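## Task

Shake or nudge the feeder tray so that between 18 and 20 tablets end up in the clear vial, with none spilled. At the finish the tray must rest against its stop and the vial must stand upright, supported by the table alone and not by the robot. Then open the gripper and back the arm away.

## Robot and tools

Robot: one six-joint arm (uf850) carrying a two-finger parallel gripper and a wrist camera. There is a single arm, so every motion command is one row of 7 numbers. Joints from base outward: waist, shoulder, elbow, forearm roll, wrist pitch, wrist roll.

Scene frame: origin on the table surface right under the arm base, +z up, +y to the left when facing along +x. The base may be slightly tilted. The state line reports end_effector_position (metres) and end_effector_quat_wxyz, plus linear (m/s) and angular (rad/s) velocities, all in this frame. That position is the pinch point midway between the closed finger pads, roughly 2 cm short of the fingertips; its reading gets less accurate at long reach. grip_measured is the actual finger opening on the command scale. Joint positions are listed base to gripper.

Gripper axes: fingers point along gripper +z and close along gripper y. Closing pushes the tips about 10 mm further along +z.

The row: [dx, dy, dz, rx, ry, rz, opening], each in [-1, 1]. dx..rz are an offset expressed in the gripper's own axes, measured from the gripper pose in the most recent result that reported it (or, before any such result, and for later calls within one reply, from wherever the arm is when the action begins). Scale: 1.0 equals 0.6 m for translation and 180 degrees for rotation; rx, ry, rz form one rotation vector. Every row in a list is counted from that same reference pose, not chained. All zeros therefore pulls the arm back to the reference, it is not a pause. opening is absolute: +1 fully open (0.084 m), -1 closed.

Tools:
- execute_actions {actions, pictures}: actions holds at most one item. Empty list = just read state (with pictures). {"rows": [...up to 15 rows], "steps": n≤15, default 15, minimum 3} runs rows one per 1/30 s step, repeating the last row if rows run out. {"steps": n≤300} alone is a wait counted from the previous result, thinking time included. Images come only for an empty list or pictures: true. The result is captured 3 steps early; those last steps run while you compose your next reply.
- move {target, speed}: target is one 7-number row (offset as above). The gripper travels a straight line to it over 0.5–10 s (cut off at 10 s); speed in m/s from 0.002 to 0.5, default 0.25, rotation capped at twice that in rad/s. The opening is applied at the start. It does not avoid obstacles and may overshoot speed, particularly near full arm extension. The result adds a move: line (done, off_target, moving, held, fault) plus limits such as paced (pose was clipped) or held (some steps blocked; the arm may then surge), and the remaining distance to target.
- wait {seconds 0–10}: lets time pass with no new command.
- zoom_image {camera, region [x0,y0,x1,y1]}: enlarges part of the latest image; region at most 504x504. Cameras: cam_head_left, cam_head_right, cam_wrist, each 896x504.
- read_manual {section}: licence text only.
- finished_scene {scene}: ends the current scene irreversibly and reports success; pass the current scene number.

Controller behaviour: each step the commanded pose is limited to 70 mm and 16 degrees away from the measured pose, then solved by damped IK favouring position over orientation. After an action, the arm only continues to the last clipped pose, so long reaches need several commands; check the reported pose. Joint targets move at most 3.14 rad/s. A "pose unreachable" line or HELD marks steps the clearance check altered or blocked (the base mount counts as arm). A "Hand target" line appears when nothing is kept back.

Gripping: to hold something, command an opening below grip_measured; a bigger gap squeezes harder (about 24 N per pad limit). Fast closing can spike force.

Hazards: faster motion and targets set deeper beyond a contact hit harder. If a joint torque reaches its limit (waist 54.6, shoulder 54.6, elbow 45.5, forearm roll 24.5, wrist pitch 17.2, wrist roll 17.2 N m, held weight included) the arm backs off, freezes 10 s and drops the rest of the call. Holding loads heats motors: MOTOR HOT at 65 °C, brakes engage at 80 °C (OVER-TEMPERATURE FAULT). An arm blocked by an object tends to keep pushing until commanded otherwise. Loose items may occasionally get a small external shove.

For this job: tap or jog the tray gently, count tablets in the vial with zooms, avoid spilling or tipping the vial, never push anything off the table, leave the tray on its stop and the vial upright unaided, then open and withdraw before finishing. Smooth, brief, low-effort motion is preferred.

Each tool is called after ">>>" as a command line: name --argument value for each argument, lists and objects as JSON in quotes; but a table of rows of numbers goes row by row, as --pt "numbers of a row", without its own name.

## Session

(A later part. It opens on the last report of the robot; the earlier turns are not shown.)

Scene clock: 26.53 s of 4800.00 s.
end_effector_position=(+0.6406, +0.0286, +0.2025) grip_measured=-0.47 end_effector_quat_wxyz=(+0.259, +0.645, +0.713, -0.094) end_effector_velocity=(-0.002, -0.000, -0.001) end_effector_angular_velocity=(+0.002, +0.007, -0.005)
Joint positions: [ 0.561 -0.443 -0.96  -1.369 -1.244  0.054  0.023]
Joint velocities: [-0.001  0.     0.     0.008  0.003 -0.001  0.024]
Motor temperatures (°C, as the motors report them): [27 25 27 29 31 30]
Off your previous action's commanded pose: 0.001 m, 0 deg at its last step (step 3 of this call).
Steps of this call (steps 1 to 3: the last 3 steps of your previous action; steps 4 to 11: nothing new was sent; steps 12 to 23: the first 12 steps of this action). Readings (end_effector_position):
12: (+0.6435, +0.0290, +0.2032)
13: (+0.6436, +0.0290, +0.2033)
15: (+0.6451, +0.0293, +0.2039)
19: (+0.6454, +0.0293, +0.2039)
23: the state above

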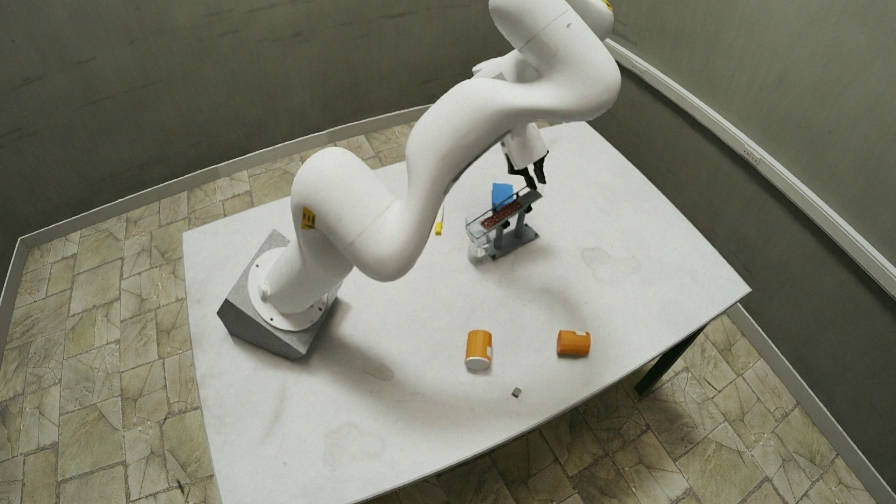

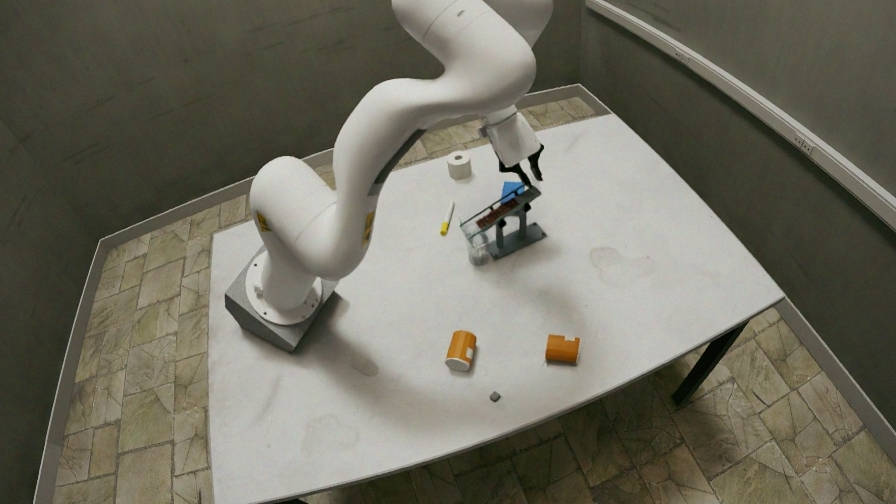

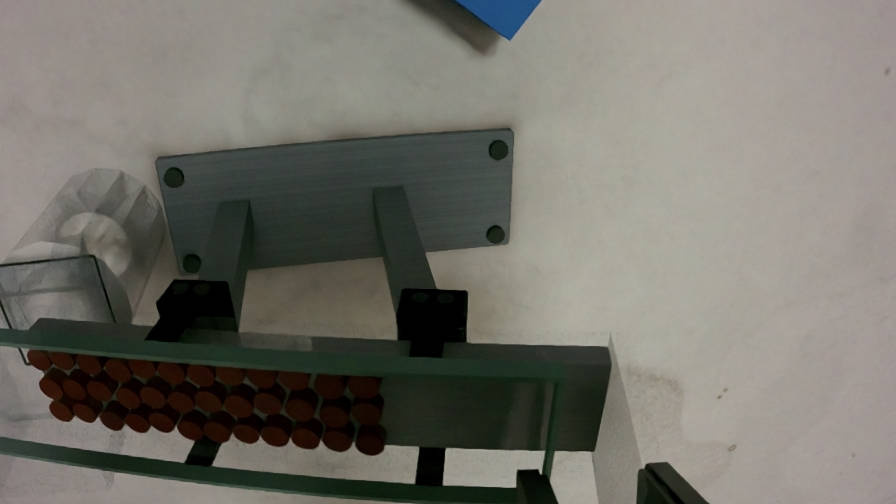

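>>> execute_actions --actions '[{"rows": [[0,0.003,0,0,0,0,-0.96],[0,0.003,0,0,0,0,-0.96],[0,0.003,0,0,0,0,-0.96],[0,0.003,0,0,0,0,-0.96],[0,0.003,0,0,0,0,-0.96],[0,0.003,0,0,0,0,-0.96],[0,0.003,0,0,0,0,-0.3],[0,0.003,0,0,0,0,-0.3],[0,0.003,0,0,0,0,-0.45]], "steps": 14}]' --pictures true

Scene clock: 31.37 s of 4800.00 s.
end_effector_position=(+0.6411, +0.0287, +0.2025) grip_measured=-0.49 end_effector_quat_wxyz=(+0.259, +0.644, +0.713, -0.095) end_effector_velocity=(-0.002, -0.001, -0.001) end_effector_angular_velocity=(-0.000, +0.006, -0.004)
Joint positions: [ 0.561 -0.444 -0.962 -1.368 -1.245  0.05   0.022]
Joint velocities: [-0.001 -0.     0.     0.007  0.001 -0.002  0.018]
Motor temperatures (°C, as the motors report them): [27 25 27 29 31 30]
Off your previous action's commanded pose: 0.001 m, 0 deg at its last step (step 3 of this call).
Steps of this call (steps 1 to 3: the last 3 steps of your previous action; steps 4 to 90: nothing new was sent; then 1.47 s passed at rest; steps 91 to 101: the first 11 steps of this action). Readings (end_effector_position):
91: (+0.6419, +0.0288, +0.2028)
92: (+0.6422, +0.0289, +0.2029)
94: (+0.6445, +0.0292, +0.2036)
98: (+0.6435, +0.0290, +0.2033)
101: the state above

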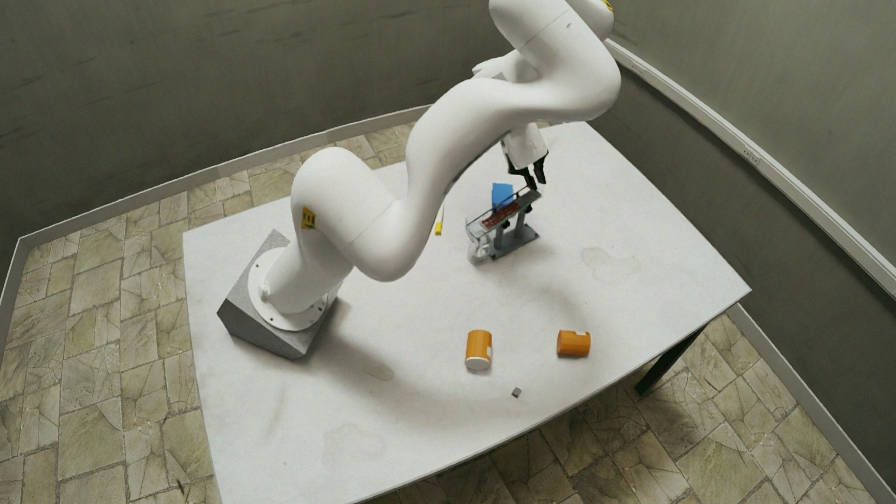

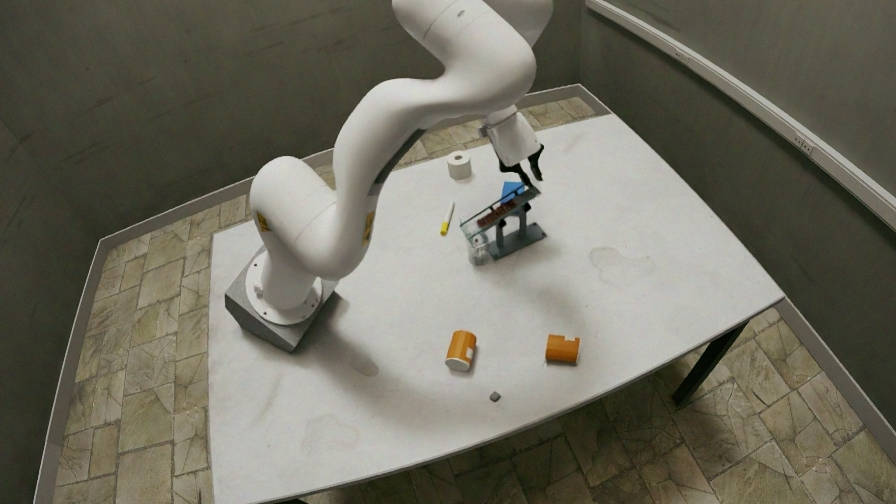

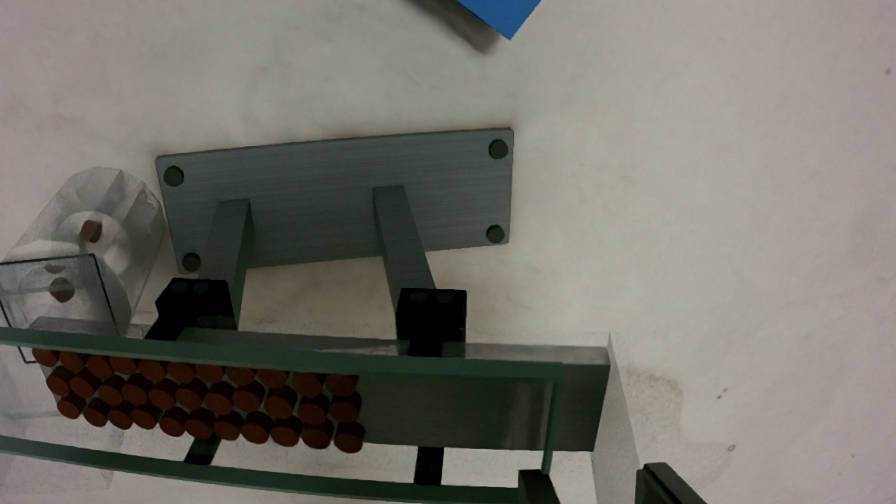

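>>> execute_actions --actions '[{"rows": [[0,0.0022,0,0,0,0,-0.96],[0,0.0022,0,0,0,0,-0.96],[0,0.0022,0,0,0,0,-0.96],[0,0.0022,0,0,0,0,-0.96],[0,0.0022,0,0,0,0,-0.96],[0,0.0022,0,0,0,0,-0.96],[0,0.0022,0,0,0,0,-0.3],[0,0.0022,0,0,0,0,-0.3],[0,0.0022,0,0,0,0,-0.45]], "steps": 14}]' --pictures true

Scene clock: 31.87 s of 4800.00 s.
end_effector_position=(+0.6410, +0.0287, +0.2024) grip_measured=-0.49 end_effector_quat_wxyz=(+0.259, +0.643, +0.714, -0.096) end_effector_velocity=(-0.002, -0.000, -0.001) end_effector_angular_velocity=(+0.001, +0.005, -0.006)
Joint positions: [ 0.561 -0.446 -0.963 -1.367 -1.247  0.047  0.022]
Joint velocities: [-0.001 -0.    -0.     0.007  0.001 -0.     0.018]
Motor temperatures (°C, as the motors report them): [27 25 27 29 31 30]
Off your previous action's commanded pose: 0.001 m, 0 deg at its last step (step 3 of this call).
Steps of this call (steps 1 to 3: the last 3 steps of your previous action; step 4: nothing new was sent; steps 5 to 15: the first 11 steps of this action). Readings (end_effector_position):
5: (+0.6417, +0.0288, +0.2026)
6: (+0.6423, +0.0289, +0.2029)
8: (+0.6444, +0.0292, +0.2035)
12: (+0.6434, +0.0290, +0.2031)
15: the state above

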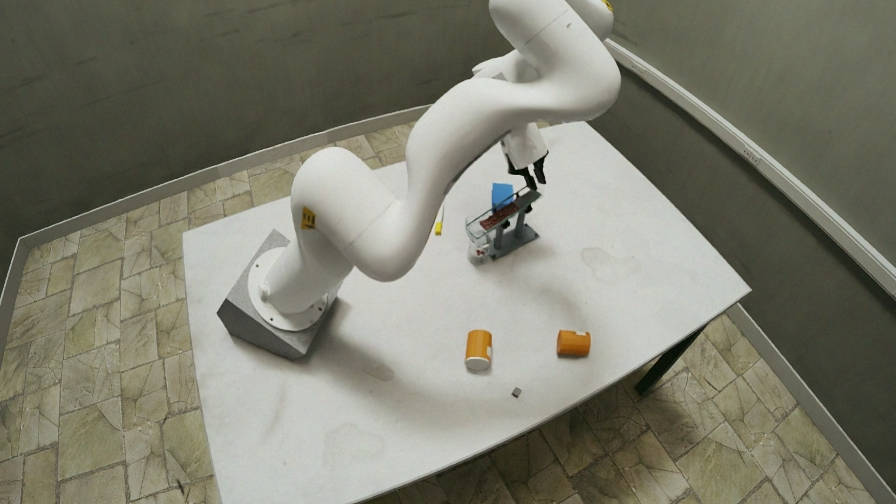

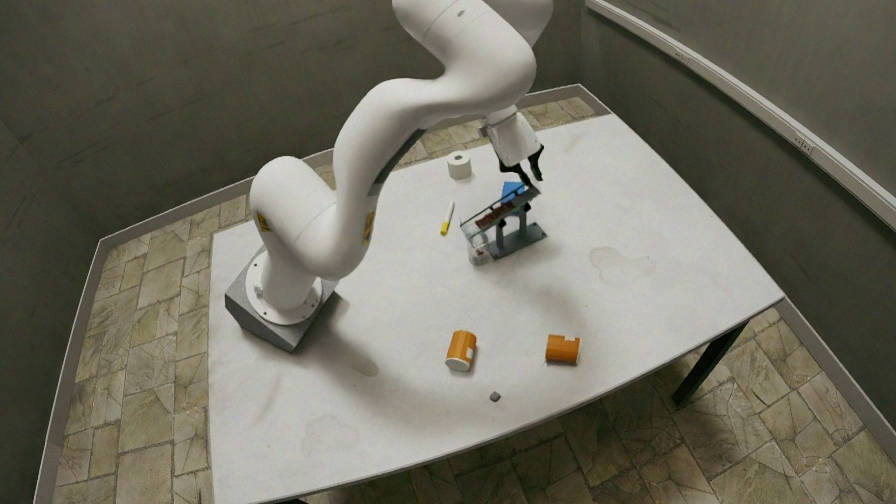

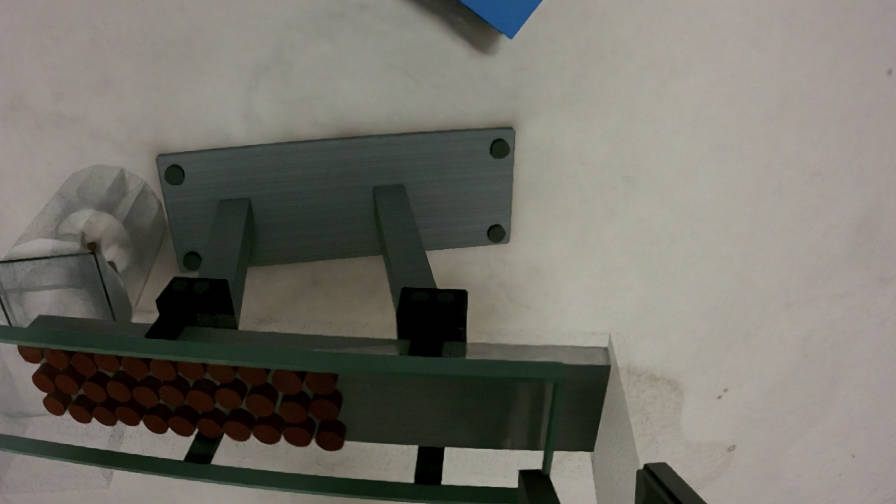

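>>> execute_actions --actions '[{"rows": [[0,0.0022,0,-0.0017,0.0023,0.0045,-0.96],[0,0.0022,0,-0.0017,0.0023,0.0045,-0.96],[0,0.0022,0,-0.0017,0.0023,0.0045,-0.96],[0,0.0022,0,-0.0017,0.0023,0.0045,-0.96],[0,0.0022,0,-0.0017,0.0023,0.0045,-0.96],[0,0.0022,0,-0.0017,0.0023,0.0045,-0.96],[0,0.0022,0,-0.0017,0.0023,0.0045,-0.3],[0,0.0022,0,-0.0017,0.0023,0.0045,-0.3],[0,0.0022,0,-0.0017,0.0023,0.0045,-0.45]], "steps": 14}]' --pictures true

Scene clock: 32.53 s of 4800.00 s.
end_effector_position=(+0.6410, +0.0287, +0.2023) grip_measured=-0.49 end_effector_quat_wxyz=(+0.260, +0.647, +0.711, -0.091) end_effector_velocity=(-0.002, -0.001, -0.001) end_effector_angular_velocity=(+0.002, +0.004, -0.007)
Joint positions: [ 0.56  -0.442 -0.958 -1.373 -1.241  0.061  0.022]
Joint velocities: [-0.001  0.     0.001  0.005  0.003  0.003  0.018]
Motor temperatures (°C, as the motors report them): [27 25 27 29 31 30]
Off your previous action's commanded pose: 0.001 m, 0 deg at its last step (step 3 of this call).
Steps of this call (steps 1 to 3: the last 3 steps of your previous action; steps 4 to 9: nothing new was sent; steps 10 to 20: the first 11 steps of this action). Readings (end_effector_position):
10: (+0.6420, +0.0289, +0.2026)
11: (+0.6425, +0.0290, +0.2027)
13: (+0.6446, +0.0293, +0.2033)
17: (+0.6434, +0.0290, +0.2030)
20: the state above

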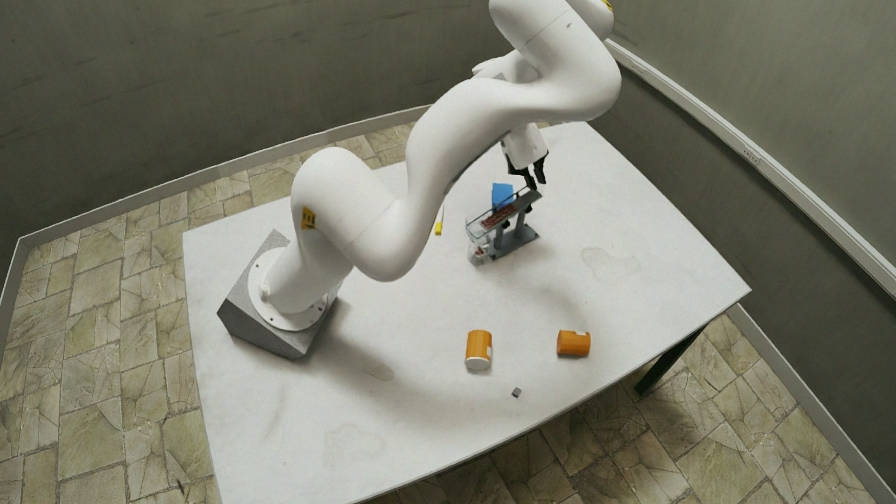

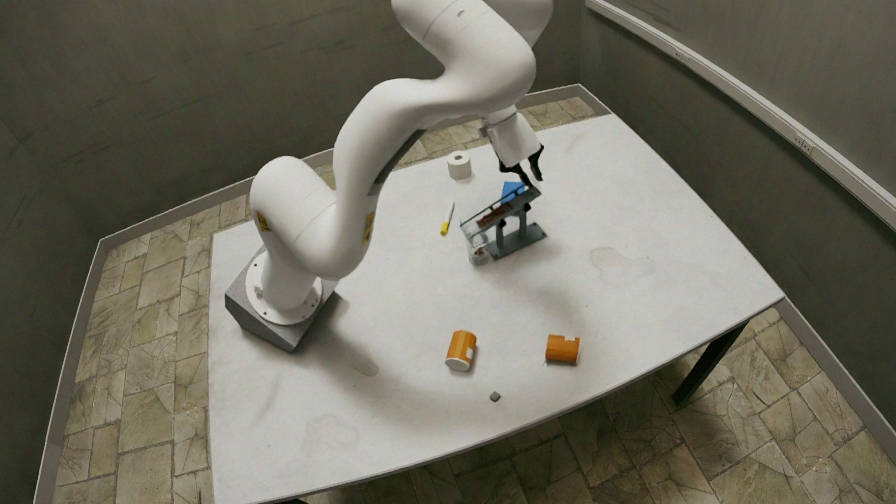

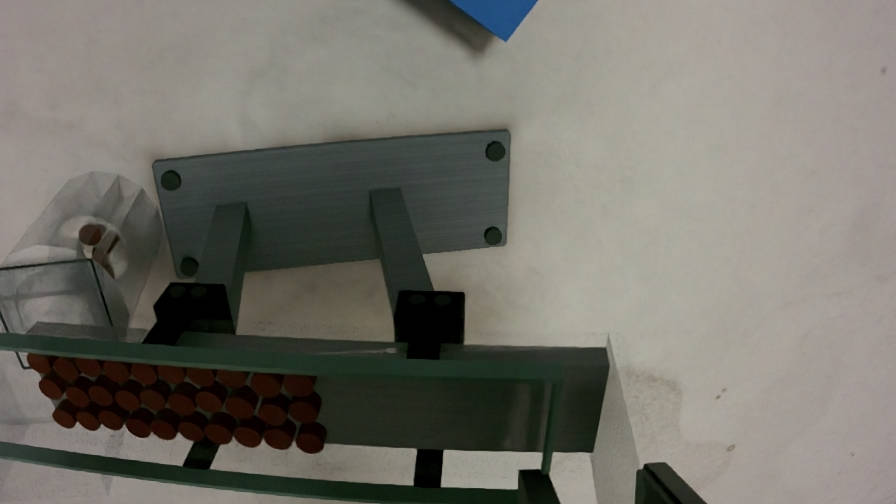

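>>> execute_actions --actions '[{"rows": [[0,0.0022,0,-0.0004,0.0005,0.001,-0.96],[0,0.0022,0,-0.0004,0.0005,0.001,-0.96],[0,0.0022,0,-0.0004,0.0005,0.001,-0.96],[0,0.0022,0,-0.0004,0.0005,0.001,-0.96],[0,0.0022,0,-0.0004,0.0005,0.001,-0.96],[0,0.0022,0,-0.0004,0.0005,0.001,-0.96],[0,0.0022,0,-0.0004,0.0005,0.001,-0.3],[0,0.0022,0,-0.0004,0.0005,0.001,-0.3],[0,0.0022,0,-0.0004,0.0005,0.001,-0.45]], "steps": 14}]' --pictures true

Scene clock: 33.13 s of 4800.00 s.
end_effector_position=(+0.6410, +0.0287, +0.2022) grip_measured=-0.49 end_effector_quat_wxyz=(+0.260, +0.647, +0.711, -0.091) end_effector_velocity=(-0.002, -0.001, -0.001) end_effector_angular_velocity=(+0.001, +0.006, -0.006)
Joint positions: [ 0.56  -0.442 -0.958 -1.374 -1.241  0.062  0.022]
Joint velocities: [-0.001 -0.     0.     0.007  0.002  0.001  0.018]
Motor temperatures (°C, as the motors report them): [27 25 27 29 31 30]
Off your previous action's commanded pose: 0.001 m, 0 deg at its last step (step 3 of this call).
Steps of this call (steps 1 to 3: the last 3 steps of your previous action; steps 4 to 7: nothing new was sent; steps 8 to 18: the first 11 steps of this action). Readings (end_effector_position):
8: (+0.6419, +0.0288, +0.2024)
9: (+0.6424, +0.0290, +0.2026)
11: (+0.6445, +0.0293, +0.2032)
15: (+0.6434, +0.0290, +0.2029)
18: the state above

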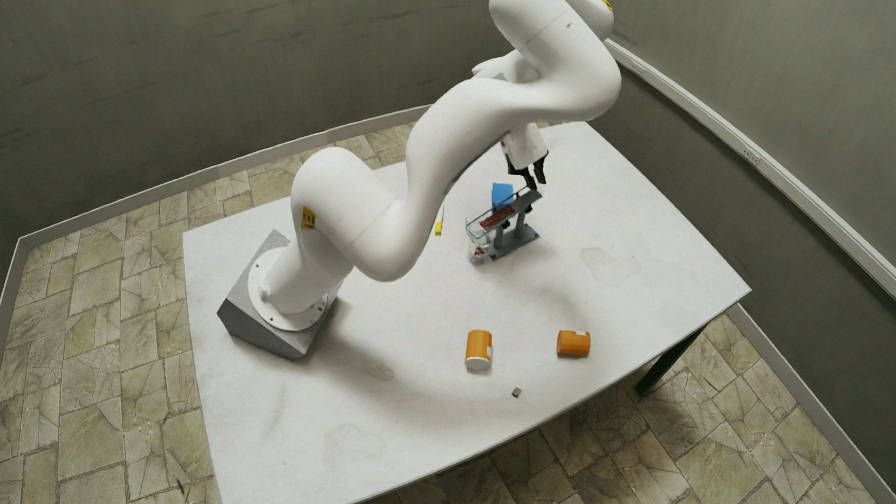

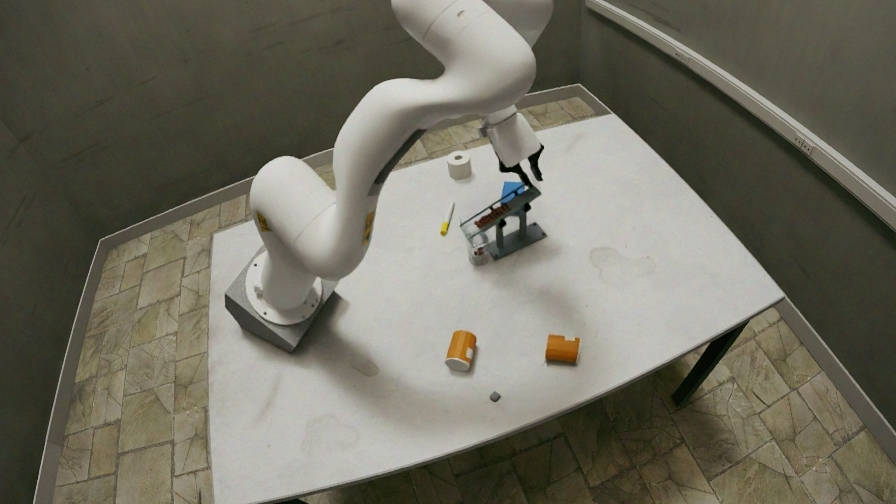

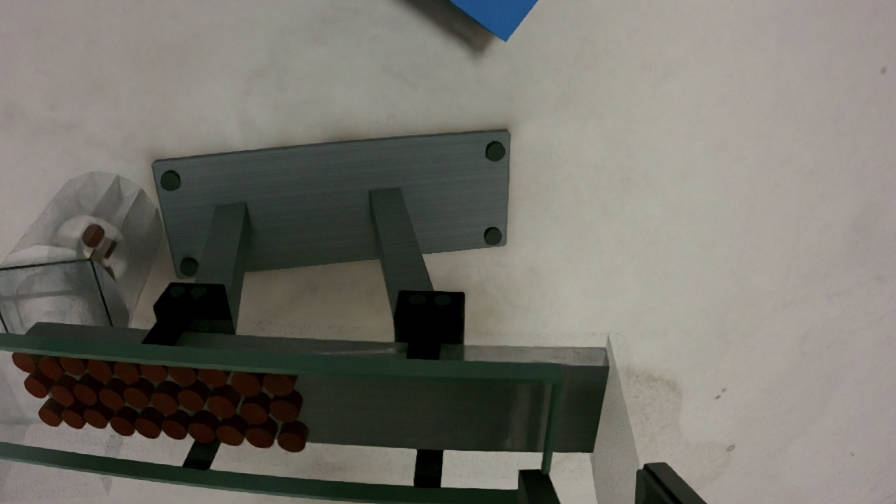

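>>> execute_actions --actions '[{"rows": [[0,0.0022,-0.0002,-0.0004,0.0005,0.001,-0.96],[0,0.0022,-0.0002,-0.0004,0.0005,0.001,-0.96],[0,0.0022,-0.0002,-0.0004,0.0005,0.001,-0.96],[0,0.0022,-0.0002,-0.0004,0.0005,0.001,-0.96],[0,0.0022,-0.0002,-0.0004,0.0005,0.001,-0.96],[0,0.0022,-0.0002,-0.0004,0.0005,0.001,-0.96],[0,0.0022,-0.0002,-0.0004,0.0005,0.001,-0.3],[0,0.0022,-0.0002,-0.0004,0.0005,0.001,-0.3],[0,0.0022,-0.0002,-0.0004,0.0005,0.001,-0.45]], "steps": 14}]' --pictures true

Scene clock: 33.60 s of 4800.00 s.
end_effector_position=(+0.6409, +0.0287, +0.2022) grip_measured=-0.49 end_effector_quat_wxyz=(+0.260, +0.647, +0.711, -0.091) end_effector_velocity=(-0.002, -0.001, -0.000) end_effector_angular_velocity=(+0.001, +0.005, -0.007)
Joint positions: [ 0.56  -0.442 -0.958 -1.374 -1.241  0.062  0.022]
Joint velocities: [-0.001  0.    -0.     0.008  0.001 -0.     0.018]
Motor temperatures (°C, as the motors report them): [27 25 27 29 31 30]
Off your previous action's commanded pose: 0.001 m, 0 deg at its last step (step 3 of this call).
Steps of this call (steps 1 to 3: the last 3 steps of your previous action; steps 4 to 14: the first 11 steps of this action). Readings (end_effector_position):
4: (+0.6415, +0.0287, +0.2023)
5: (+0.6422, +0.0289, +0.2026)
7: (+0.6443, +0.0292, +0.2033)
11: (+0.6433, +0.0290, +0.2029)
14: the state above

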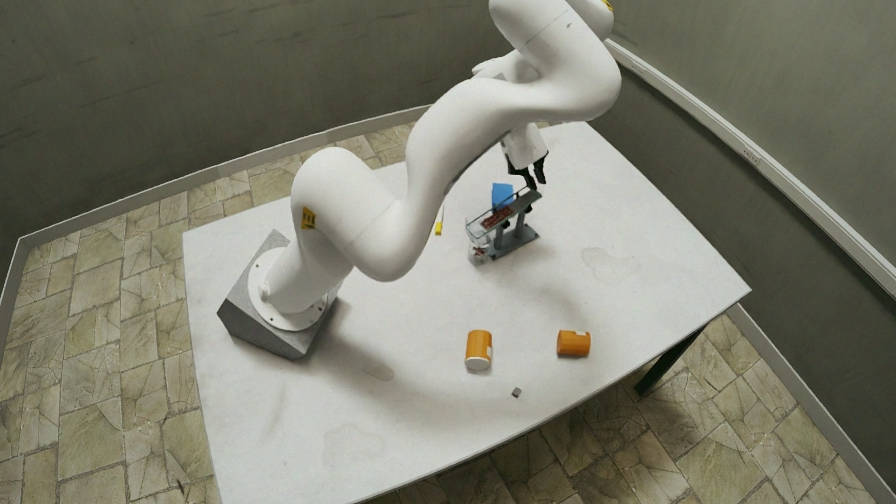

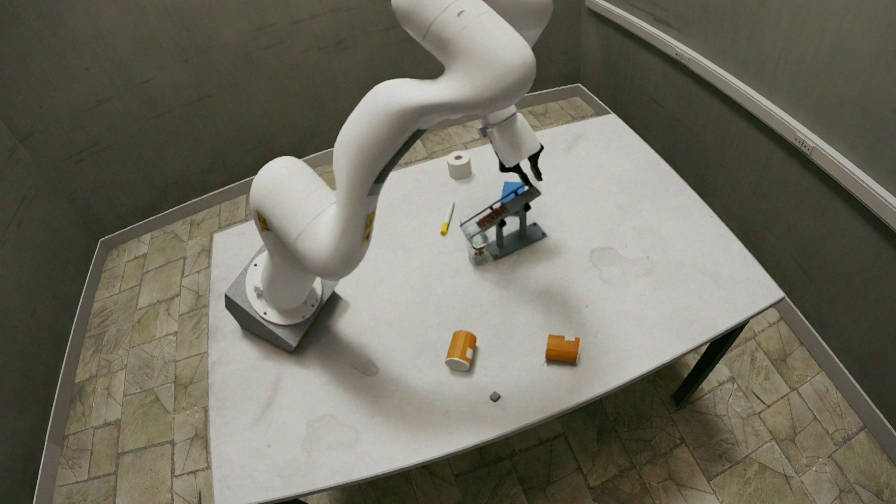

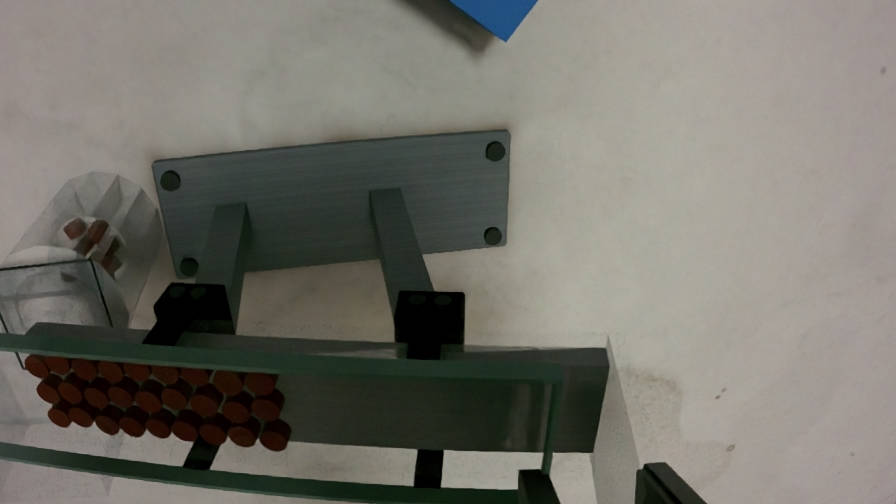

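>>> execute_actions --actions '[{"rows": [[0,0.0023,0,-0.0004,0.0005,0.001,-0.96],[0,0.0023,0,-0.0004,0.0005,0.001,-0.96],[0,0.0023,0,-0.0004,0.0005,0.001,-0.96],[0,0.0023,0,-0.0004,0.0005,0.001,-0.96],[0,0.0023,0,-0.0004,0.0005,0.001,-0.96],[0,0.0023,0,-0.0004,0.0005,0.001,-0.96],[0,0.0023,0,-0.0004,0.0005,0.001,-0.3],[0,0.0023,0,-0.0004,0.0005,0.001,-0.3],[0,0.0023,0,-0.0004,0.0005,0.001,-0.45]], "steps": 14}]' --pictures true

Scene clock: 43.43 s of 4800.00 s.
end_effector_position=(+0.6410, +0.0287, +0.2021) grip_measured=-0.49 end_effector_quat_wxyz=(+0.260, +0.647, +0.711, -0.090) end_effector_velocity=(-0.002, -0.001, -0.001) end_effector_angular_velocity=(+0.001, +0.006, -0.005)
Joint positions: [ 0.56  -0.442 -0.958 -1.375 -1.241  0.063  0.022]
Joint velocities: [-0.001 -0.     0.001  0.007  0.002  0.     0.018]
Motor temperatures (°C, as the motors report them): [27 25 27 29 31 30]
Off your previous action's commanded pose: 0.001 m, 0 deg at its last step (step 3 of this call).
Steps of this call (steps 1 to 3: the last 3 steps of your previous action; steps 4 to 90: nothing new was sent; then 6.47 s passed at rest; steps 91 to 101: the first 11 steps of this action). Readings (end_effector_position):
91: (+0.6423, +0.0289, +0.2026)
92: (+0.6426, +0.0290, +0.2027)
94: (+0.6447, +0.0293, +0.2034)
98: (+0.6434, +0.0291, +0.2029)
101: the state above

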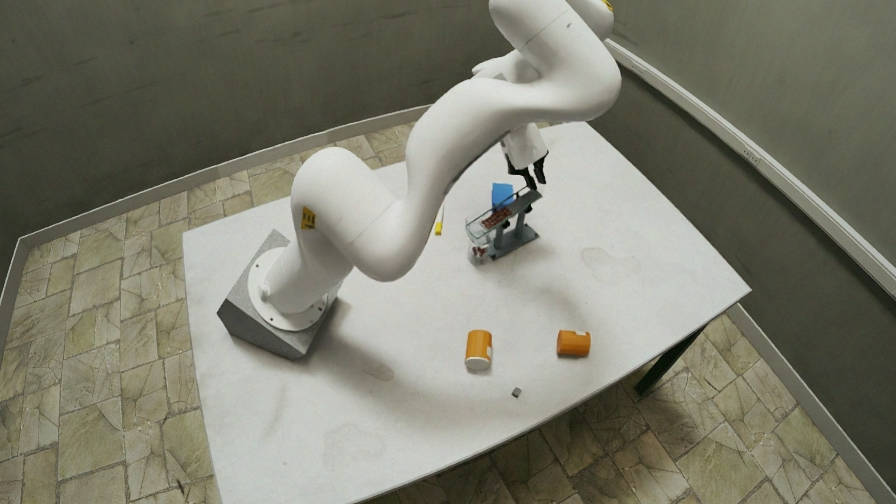

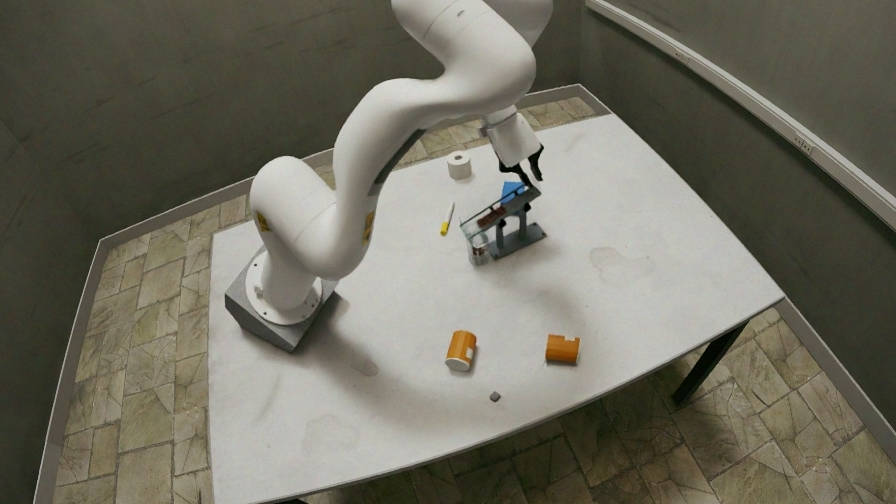

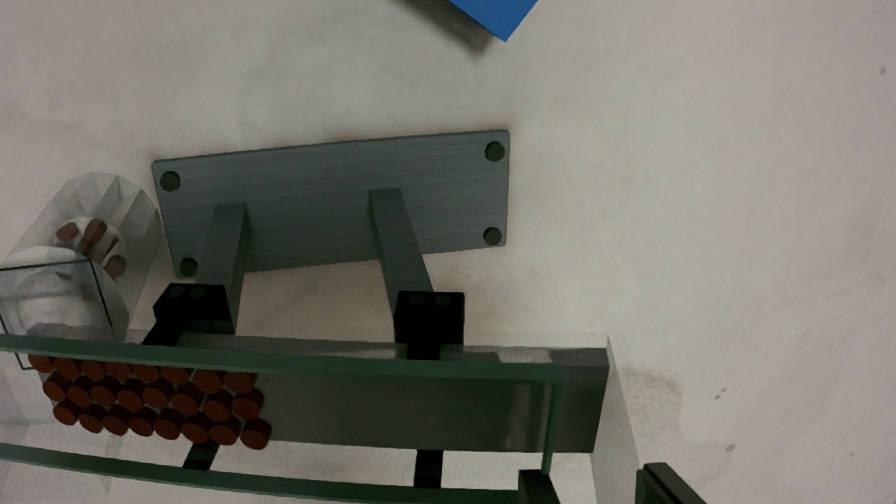

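>>> zoom_image --camera "cam_wrist" --region '[0, 160, 300, 480]'

Region (0, 160, 300, 480) of cam_wrist's 896x504 image, scaled by 1.575, with more detail than that image has; it fills the left 472 columns of this view, and the rest is white.

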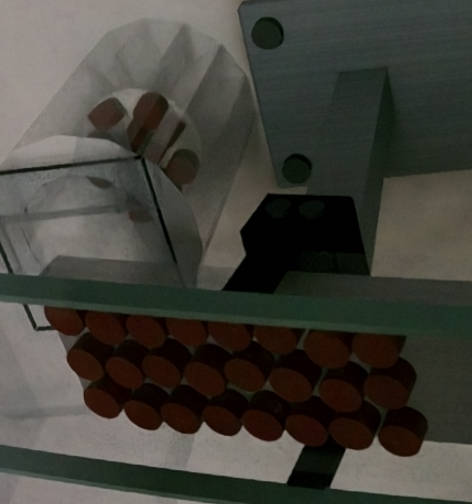

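>>> execute_actions --actions '[{"rows": [[0,0.0022,0,-0.0003,0.0004,0.0008,-0.96],[0,0.0022,0,-0.0003,0.0004,0.0008,-0.96],[0,0.0022,0,-0.0003,0.0004,0.0008,-0.96],[0,0.0022,0,-0.0003,0.0004,0.0008,-0.96],[0,0.0022,0,-0.0003,0.0004,0.0008,-0.96],[0,0.0022,0,-0.0003,0.0004,0.0008,-0.96],[0,0.0022,0,-0.0003,0.0004,0.0008,-0.3],[0,0.0022,0,-0.0003,0.0004,0.0008,-0.3],[0,0.0022,0,-0.0003,0.0004,0.0008,-0.45]], "steps": 14}]' --pictures true

Scene clock: 45.83 s of 4800.00 s.
end_effector_position=(+0.6410, +0.0287, +0.2021) grip_measured=-0.49 end_effector_quat_wxyz=(+0.260, +0.647, +0.711, -0.091) end_effector_velocity=(-0.002, -0.001, -0.001) end_effector_angular_velocity=(+0.001, +0.006, -0.005)
Joint positions: [ 0.56  -0.442 -0.958 -1.375 -1.241  0.063  0.022]
Joint velocities: [-0.001  0.     0.001  0.007  0.002 -0.     0.018]
Motor temperatures (°C, as the motors report them): [27 25 27 29 31 30]
Off your previous action's commanded pose: 0.001 m, 0 deg at its last step (step 3 of this call).
Steps of this call (steps 1 to 3: the last 3 steps of your previous action; steps 4 to 61: nothing new was sent; steps 62 to 72: the first 11 steps of this action). Readings (end_effector_position):
62: (+0.6423, +0.0289, +0.2025)
63: (+0.6426, +0.0290, +0.2026)
65: (+0.6447, +0.0293, +0.2033)
69: (+0.6434, +0.0291, +0.2028)
72: the state above

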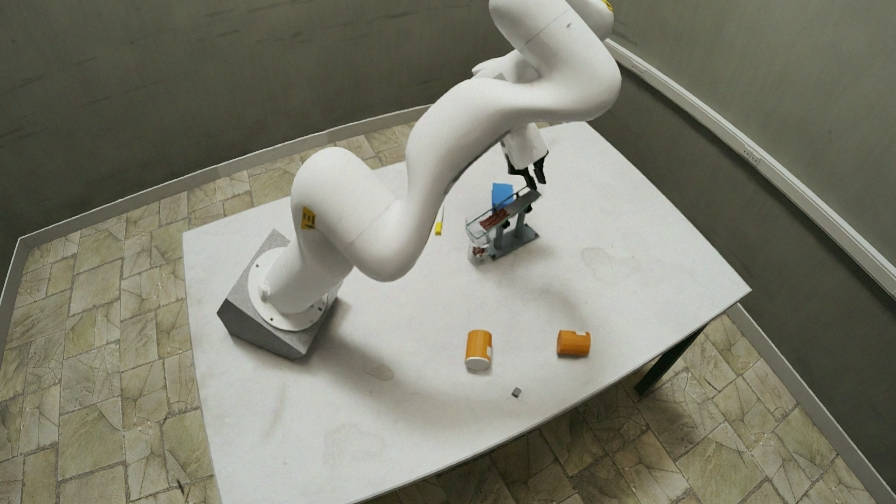

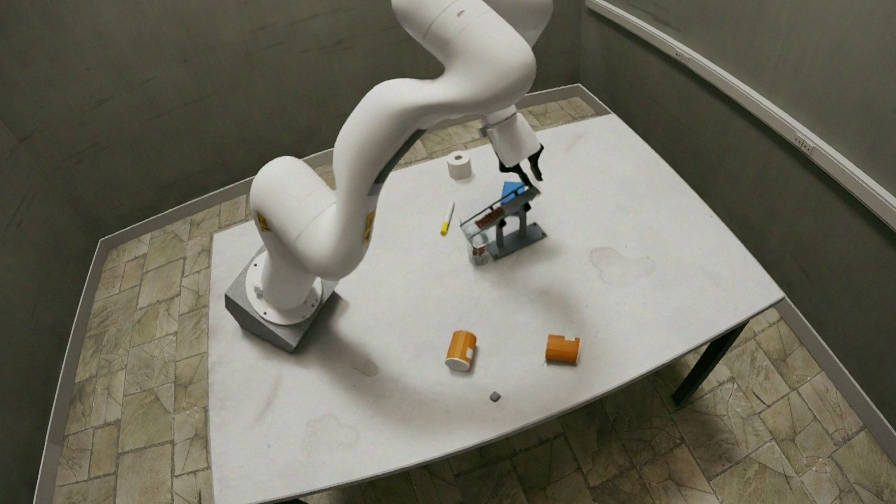

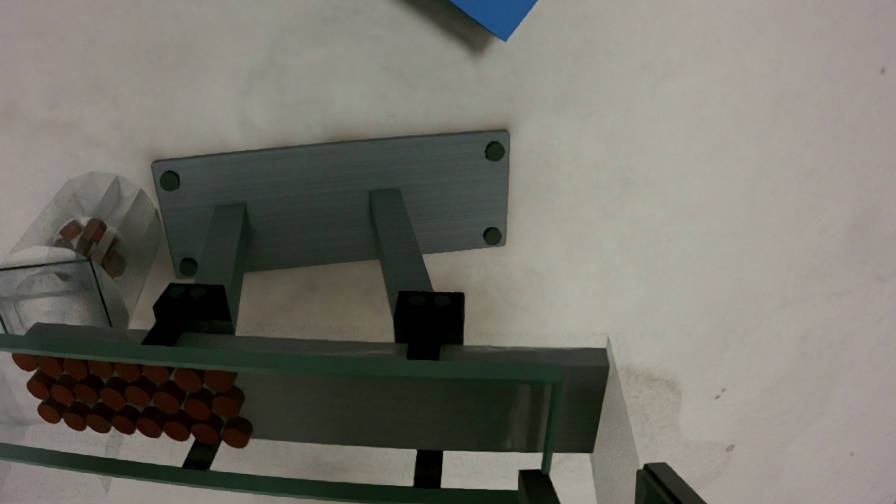

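>>> execute_actions --actions '[{"rows": [[0,0.0022,0,-0.0004,0.0005,0.001,-0.96],[0,0.0022,0,-0.0004,0.0005,0.001,-0.96],[0,0.0022,0,-0.0004,0.0005,0.001,-0.96],[0,0.0022,0,-0.0004,0.0005,0.001,-0.96],[0,0.0022,0,-0.0004,0.0005,0.001,-0.96],[0,0.0022,0,-0.0004,0.0005,0.001,-0.96],[0,0.0022,0,-0.0004,0.0005,0.001,-0.3],[0,0.0022,0,-0.0004,0.0005,0.001,-0.3],[0,0.0022,0,-0.0004,0.0005,0.001,-0.45]], "steps": 14}]' --pictures true

Scene clock: 46.33 s of 4800.00 s.
end_effector_position=(+0.6410, +0.0287, +0.2019) grip_measured=-0.49 end_effector_quat_wxyz=(+0.260, +0.647, +0.711, -0.090) end_effector_velocity=(-0.001, -0.000, -0.000) end_effector_angular_velocity=(+0.001, +0.002, -0.004)
Joint positions: [ 0.56  -0.442 -0.957 -1.376 -1.241  0.064  0.022]
Joint velocities: [-0.001  0.001  0.     0.004  0.001  0.     0.018]
Motor temperatures (°C, as the motors report them): [27 25 27 29 31 30]
Off your previous action's commanded pose: 0.001 m, 0 deg at its last step (step 3 of this call).
Steps of this call (steps 1 to 3: the last 3 steps of your previous action; step 4: nothing new was sent; steps 5 to 15: the first 11 steps of this action). Readings (end_effector_position):
5: (+0.6416, +0.0288, +0.2022)
6: (+0.6422, +0.0290, +0.2024)
8: (+0.6444, +0.0292, +0.2031)
12: (+0.6433, +0.0291, +0.2027)
15: the state above

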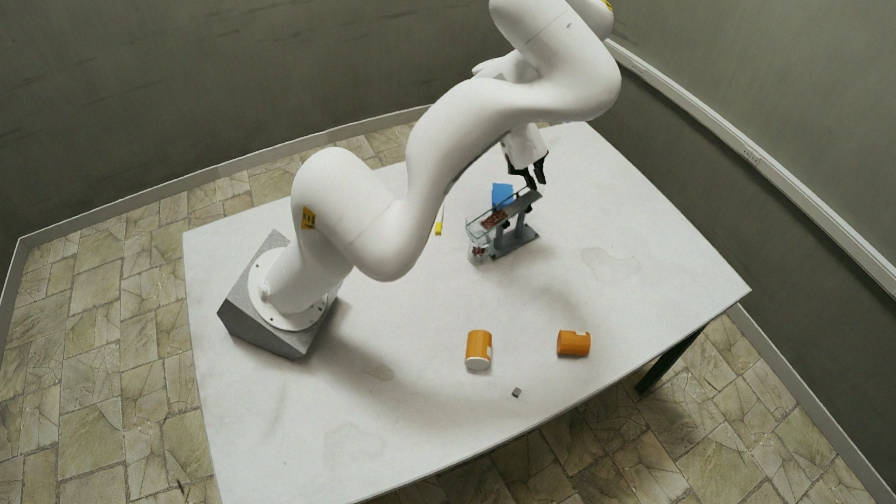

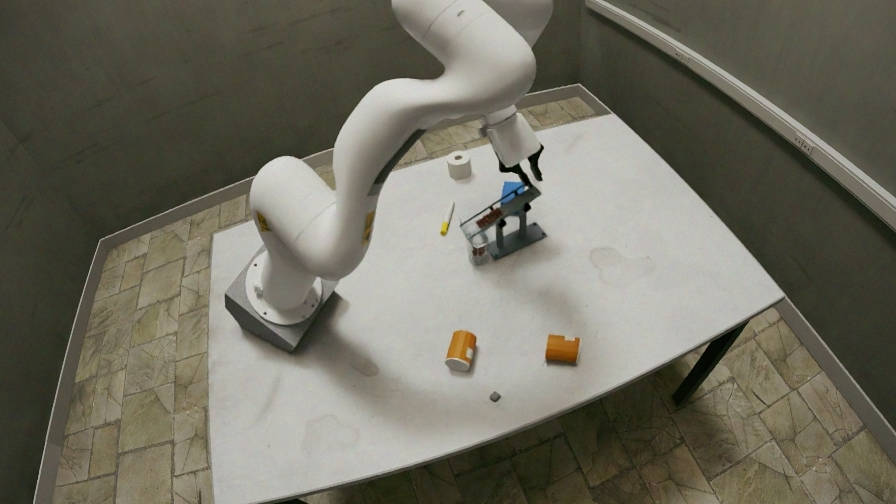

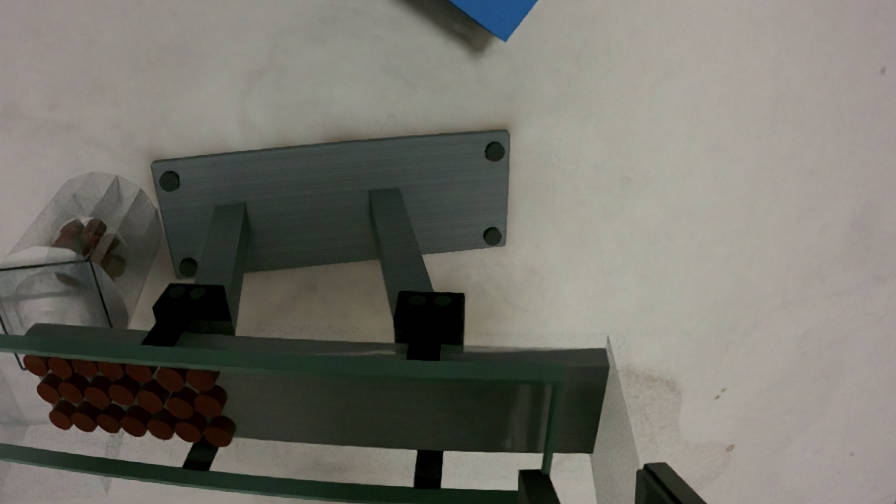

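>>> execute_actions --actions '[{"rows": [[0,0.0022,0,-0.0003,0.0004,0.0008,-0.96],[0,0.0022,0,-0.0003,0.0004,0.0008,-0.96],[0,0.0022,0,-0.0003,0.0004,0.0008,-0.96],[0,0.0022,0,-0.0003,0.0004,0.0008,-0.96],[0,0.0022,0,-0.0003,0.0004,0.0008,-0.96],[0,0.0022,0,-0.0003,0.0004,0.0008,-0.96],[0,0.0022,0,-0.0003,0.0004,0.0008,-0.3],[0,0.0022,0,-0.0003,0.0004,0.0008,-0.3],[0,0.0022,0,-0.0003,0.0004,0.0008,-0.4]], "steps": 15}]' --pictures true

Scene clock: 46.87 s of 4800.00 s.
end_effector_position=(+0.6409, +0.0287, +0.2017) grip_measured=-0.44 end_effector_quat_wxyz=(+0.260, +0.647, +0.711, -0.090) end_effector_velocity=(+0.004, +0.000, +0.001) end_effector_angular_velocity=(+0.008, -0.004, -0.008)
Joint positions: [ 0.56  -0.442 -0.957 -1.376 -1.241  0.064  0.025]
Joint velocities: [-0.002  0.002 -0.007  0.001  0.005  0.001  0.017]
Motor temperatures (°C, as the motors report them): [27 25 27 29 31 30]
Off your previous action's commanded pose: 0.001 m, 0 deg at its last step (step 3 of this call).
Steps of this call (steps 1 to 3: the last 3 steps of your previous action; step 4: nothing new was sent; steps 5 to 16: the first 12 steps of this action). Readings (end_effector_position):
5: (+0.6416, +0.0288, +0.2021)
6: (+0.6422, +0.0290, +0.2023)
8: (+0.6444, +0.0293, +0.2030)
12: (+0.6433, +0.0291, +0.2026)
16: the state above

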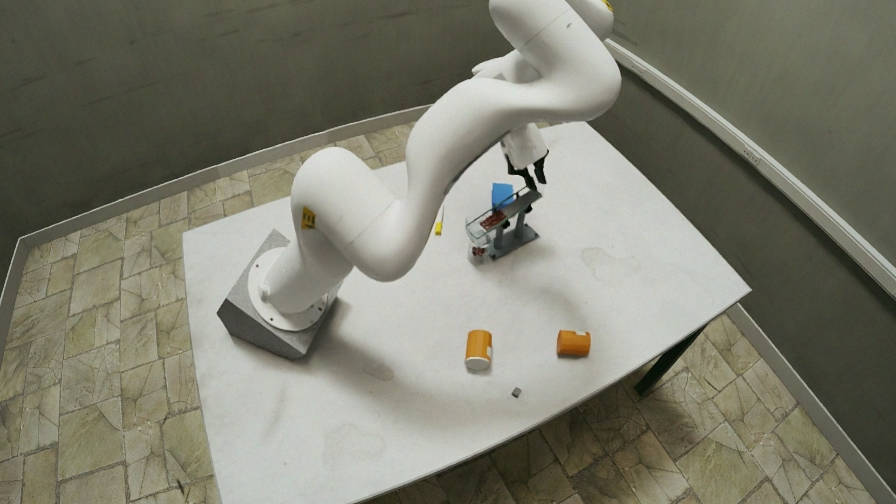

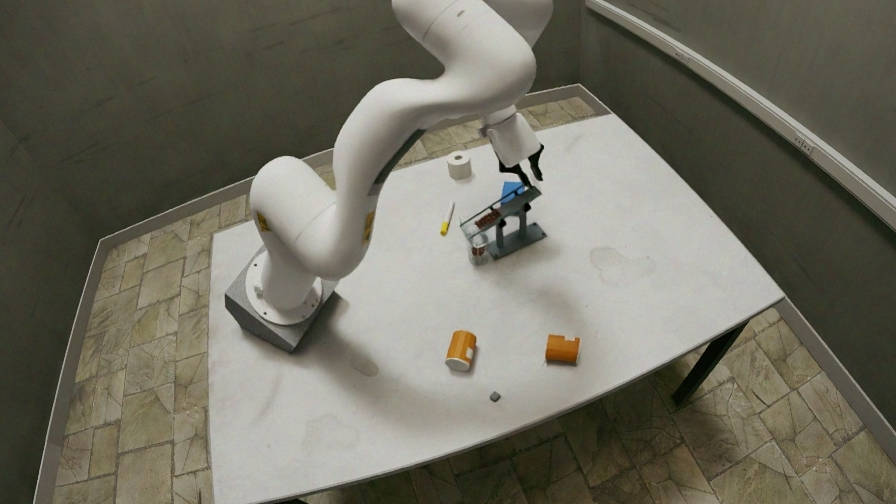

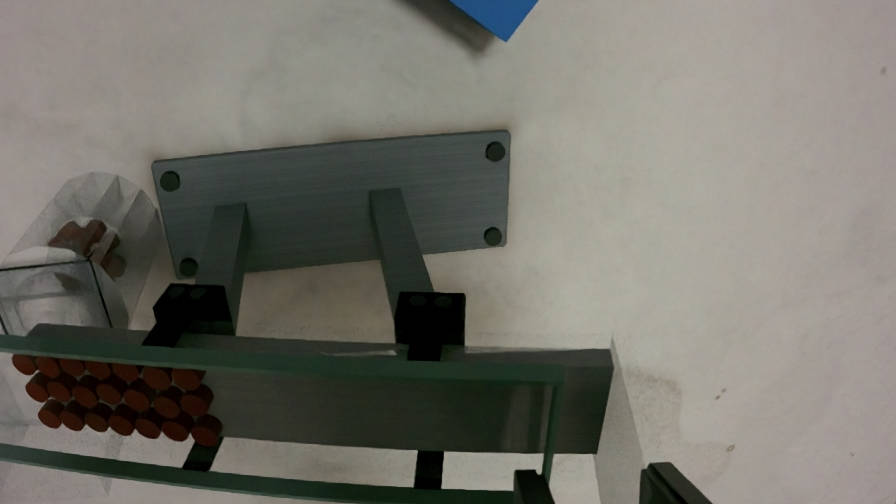

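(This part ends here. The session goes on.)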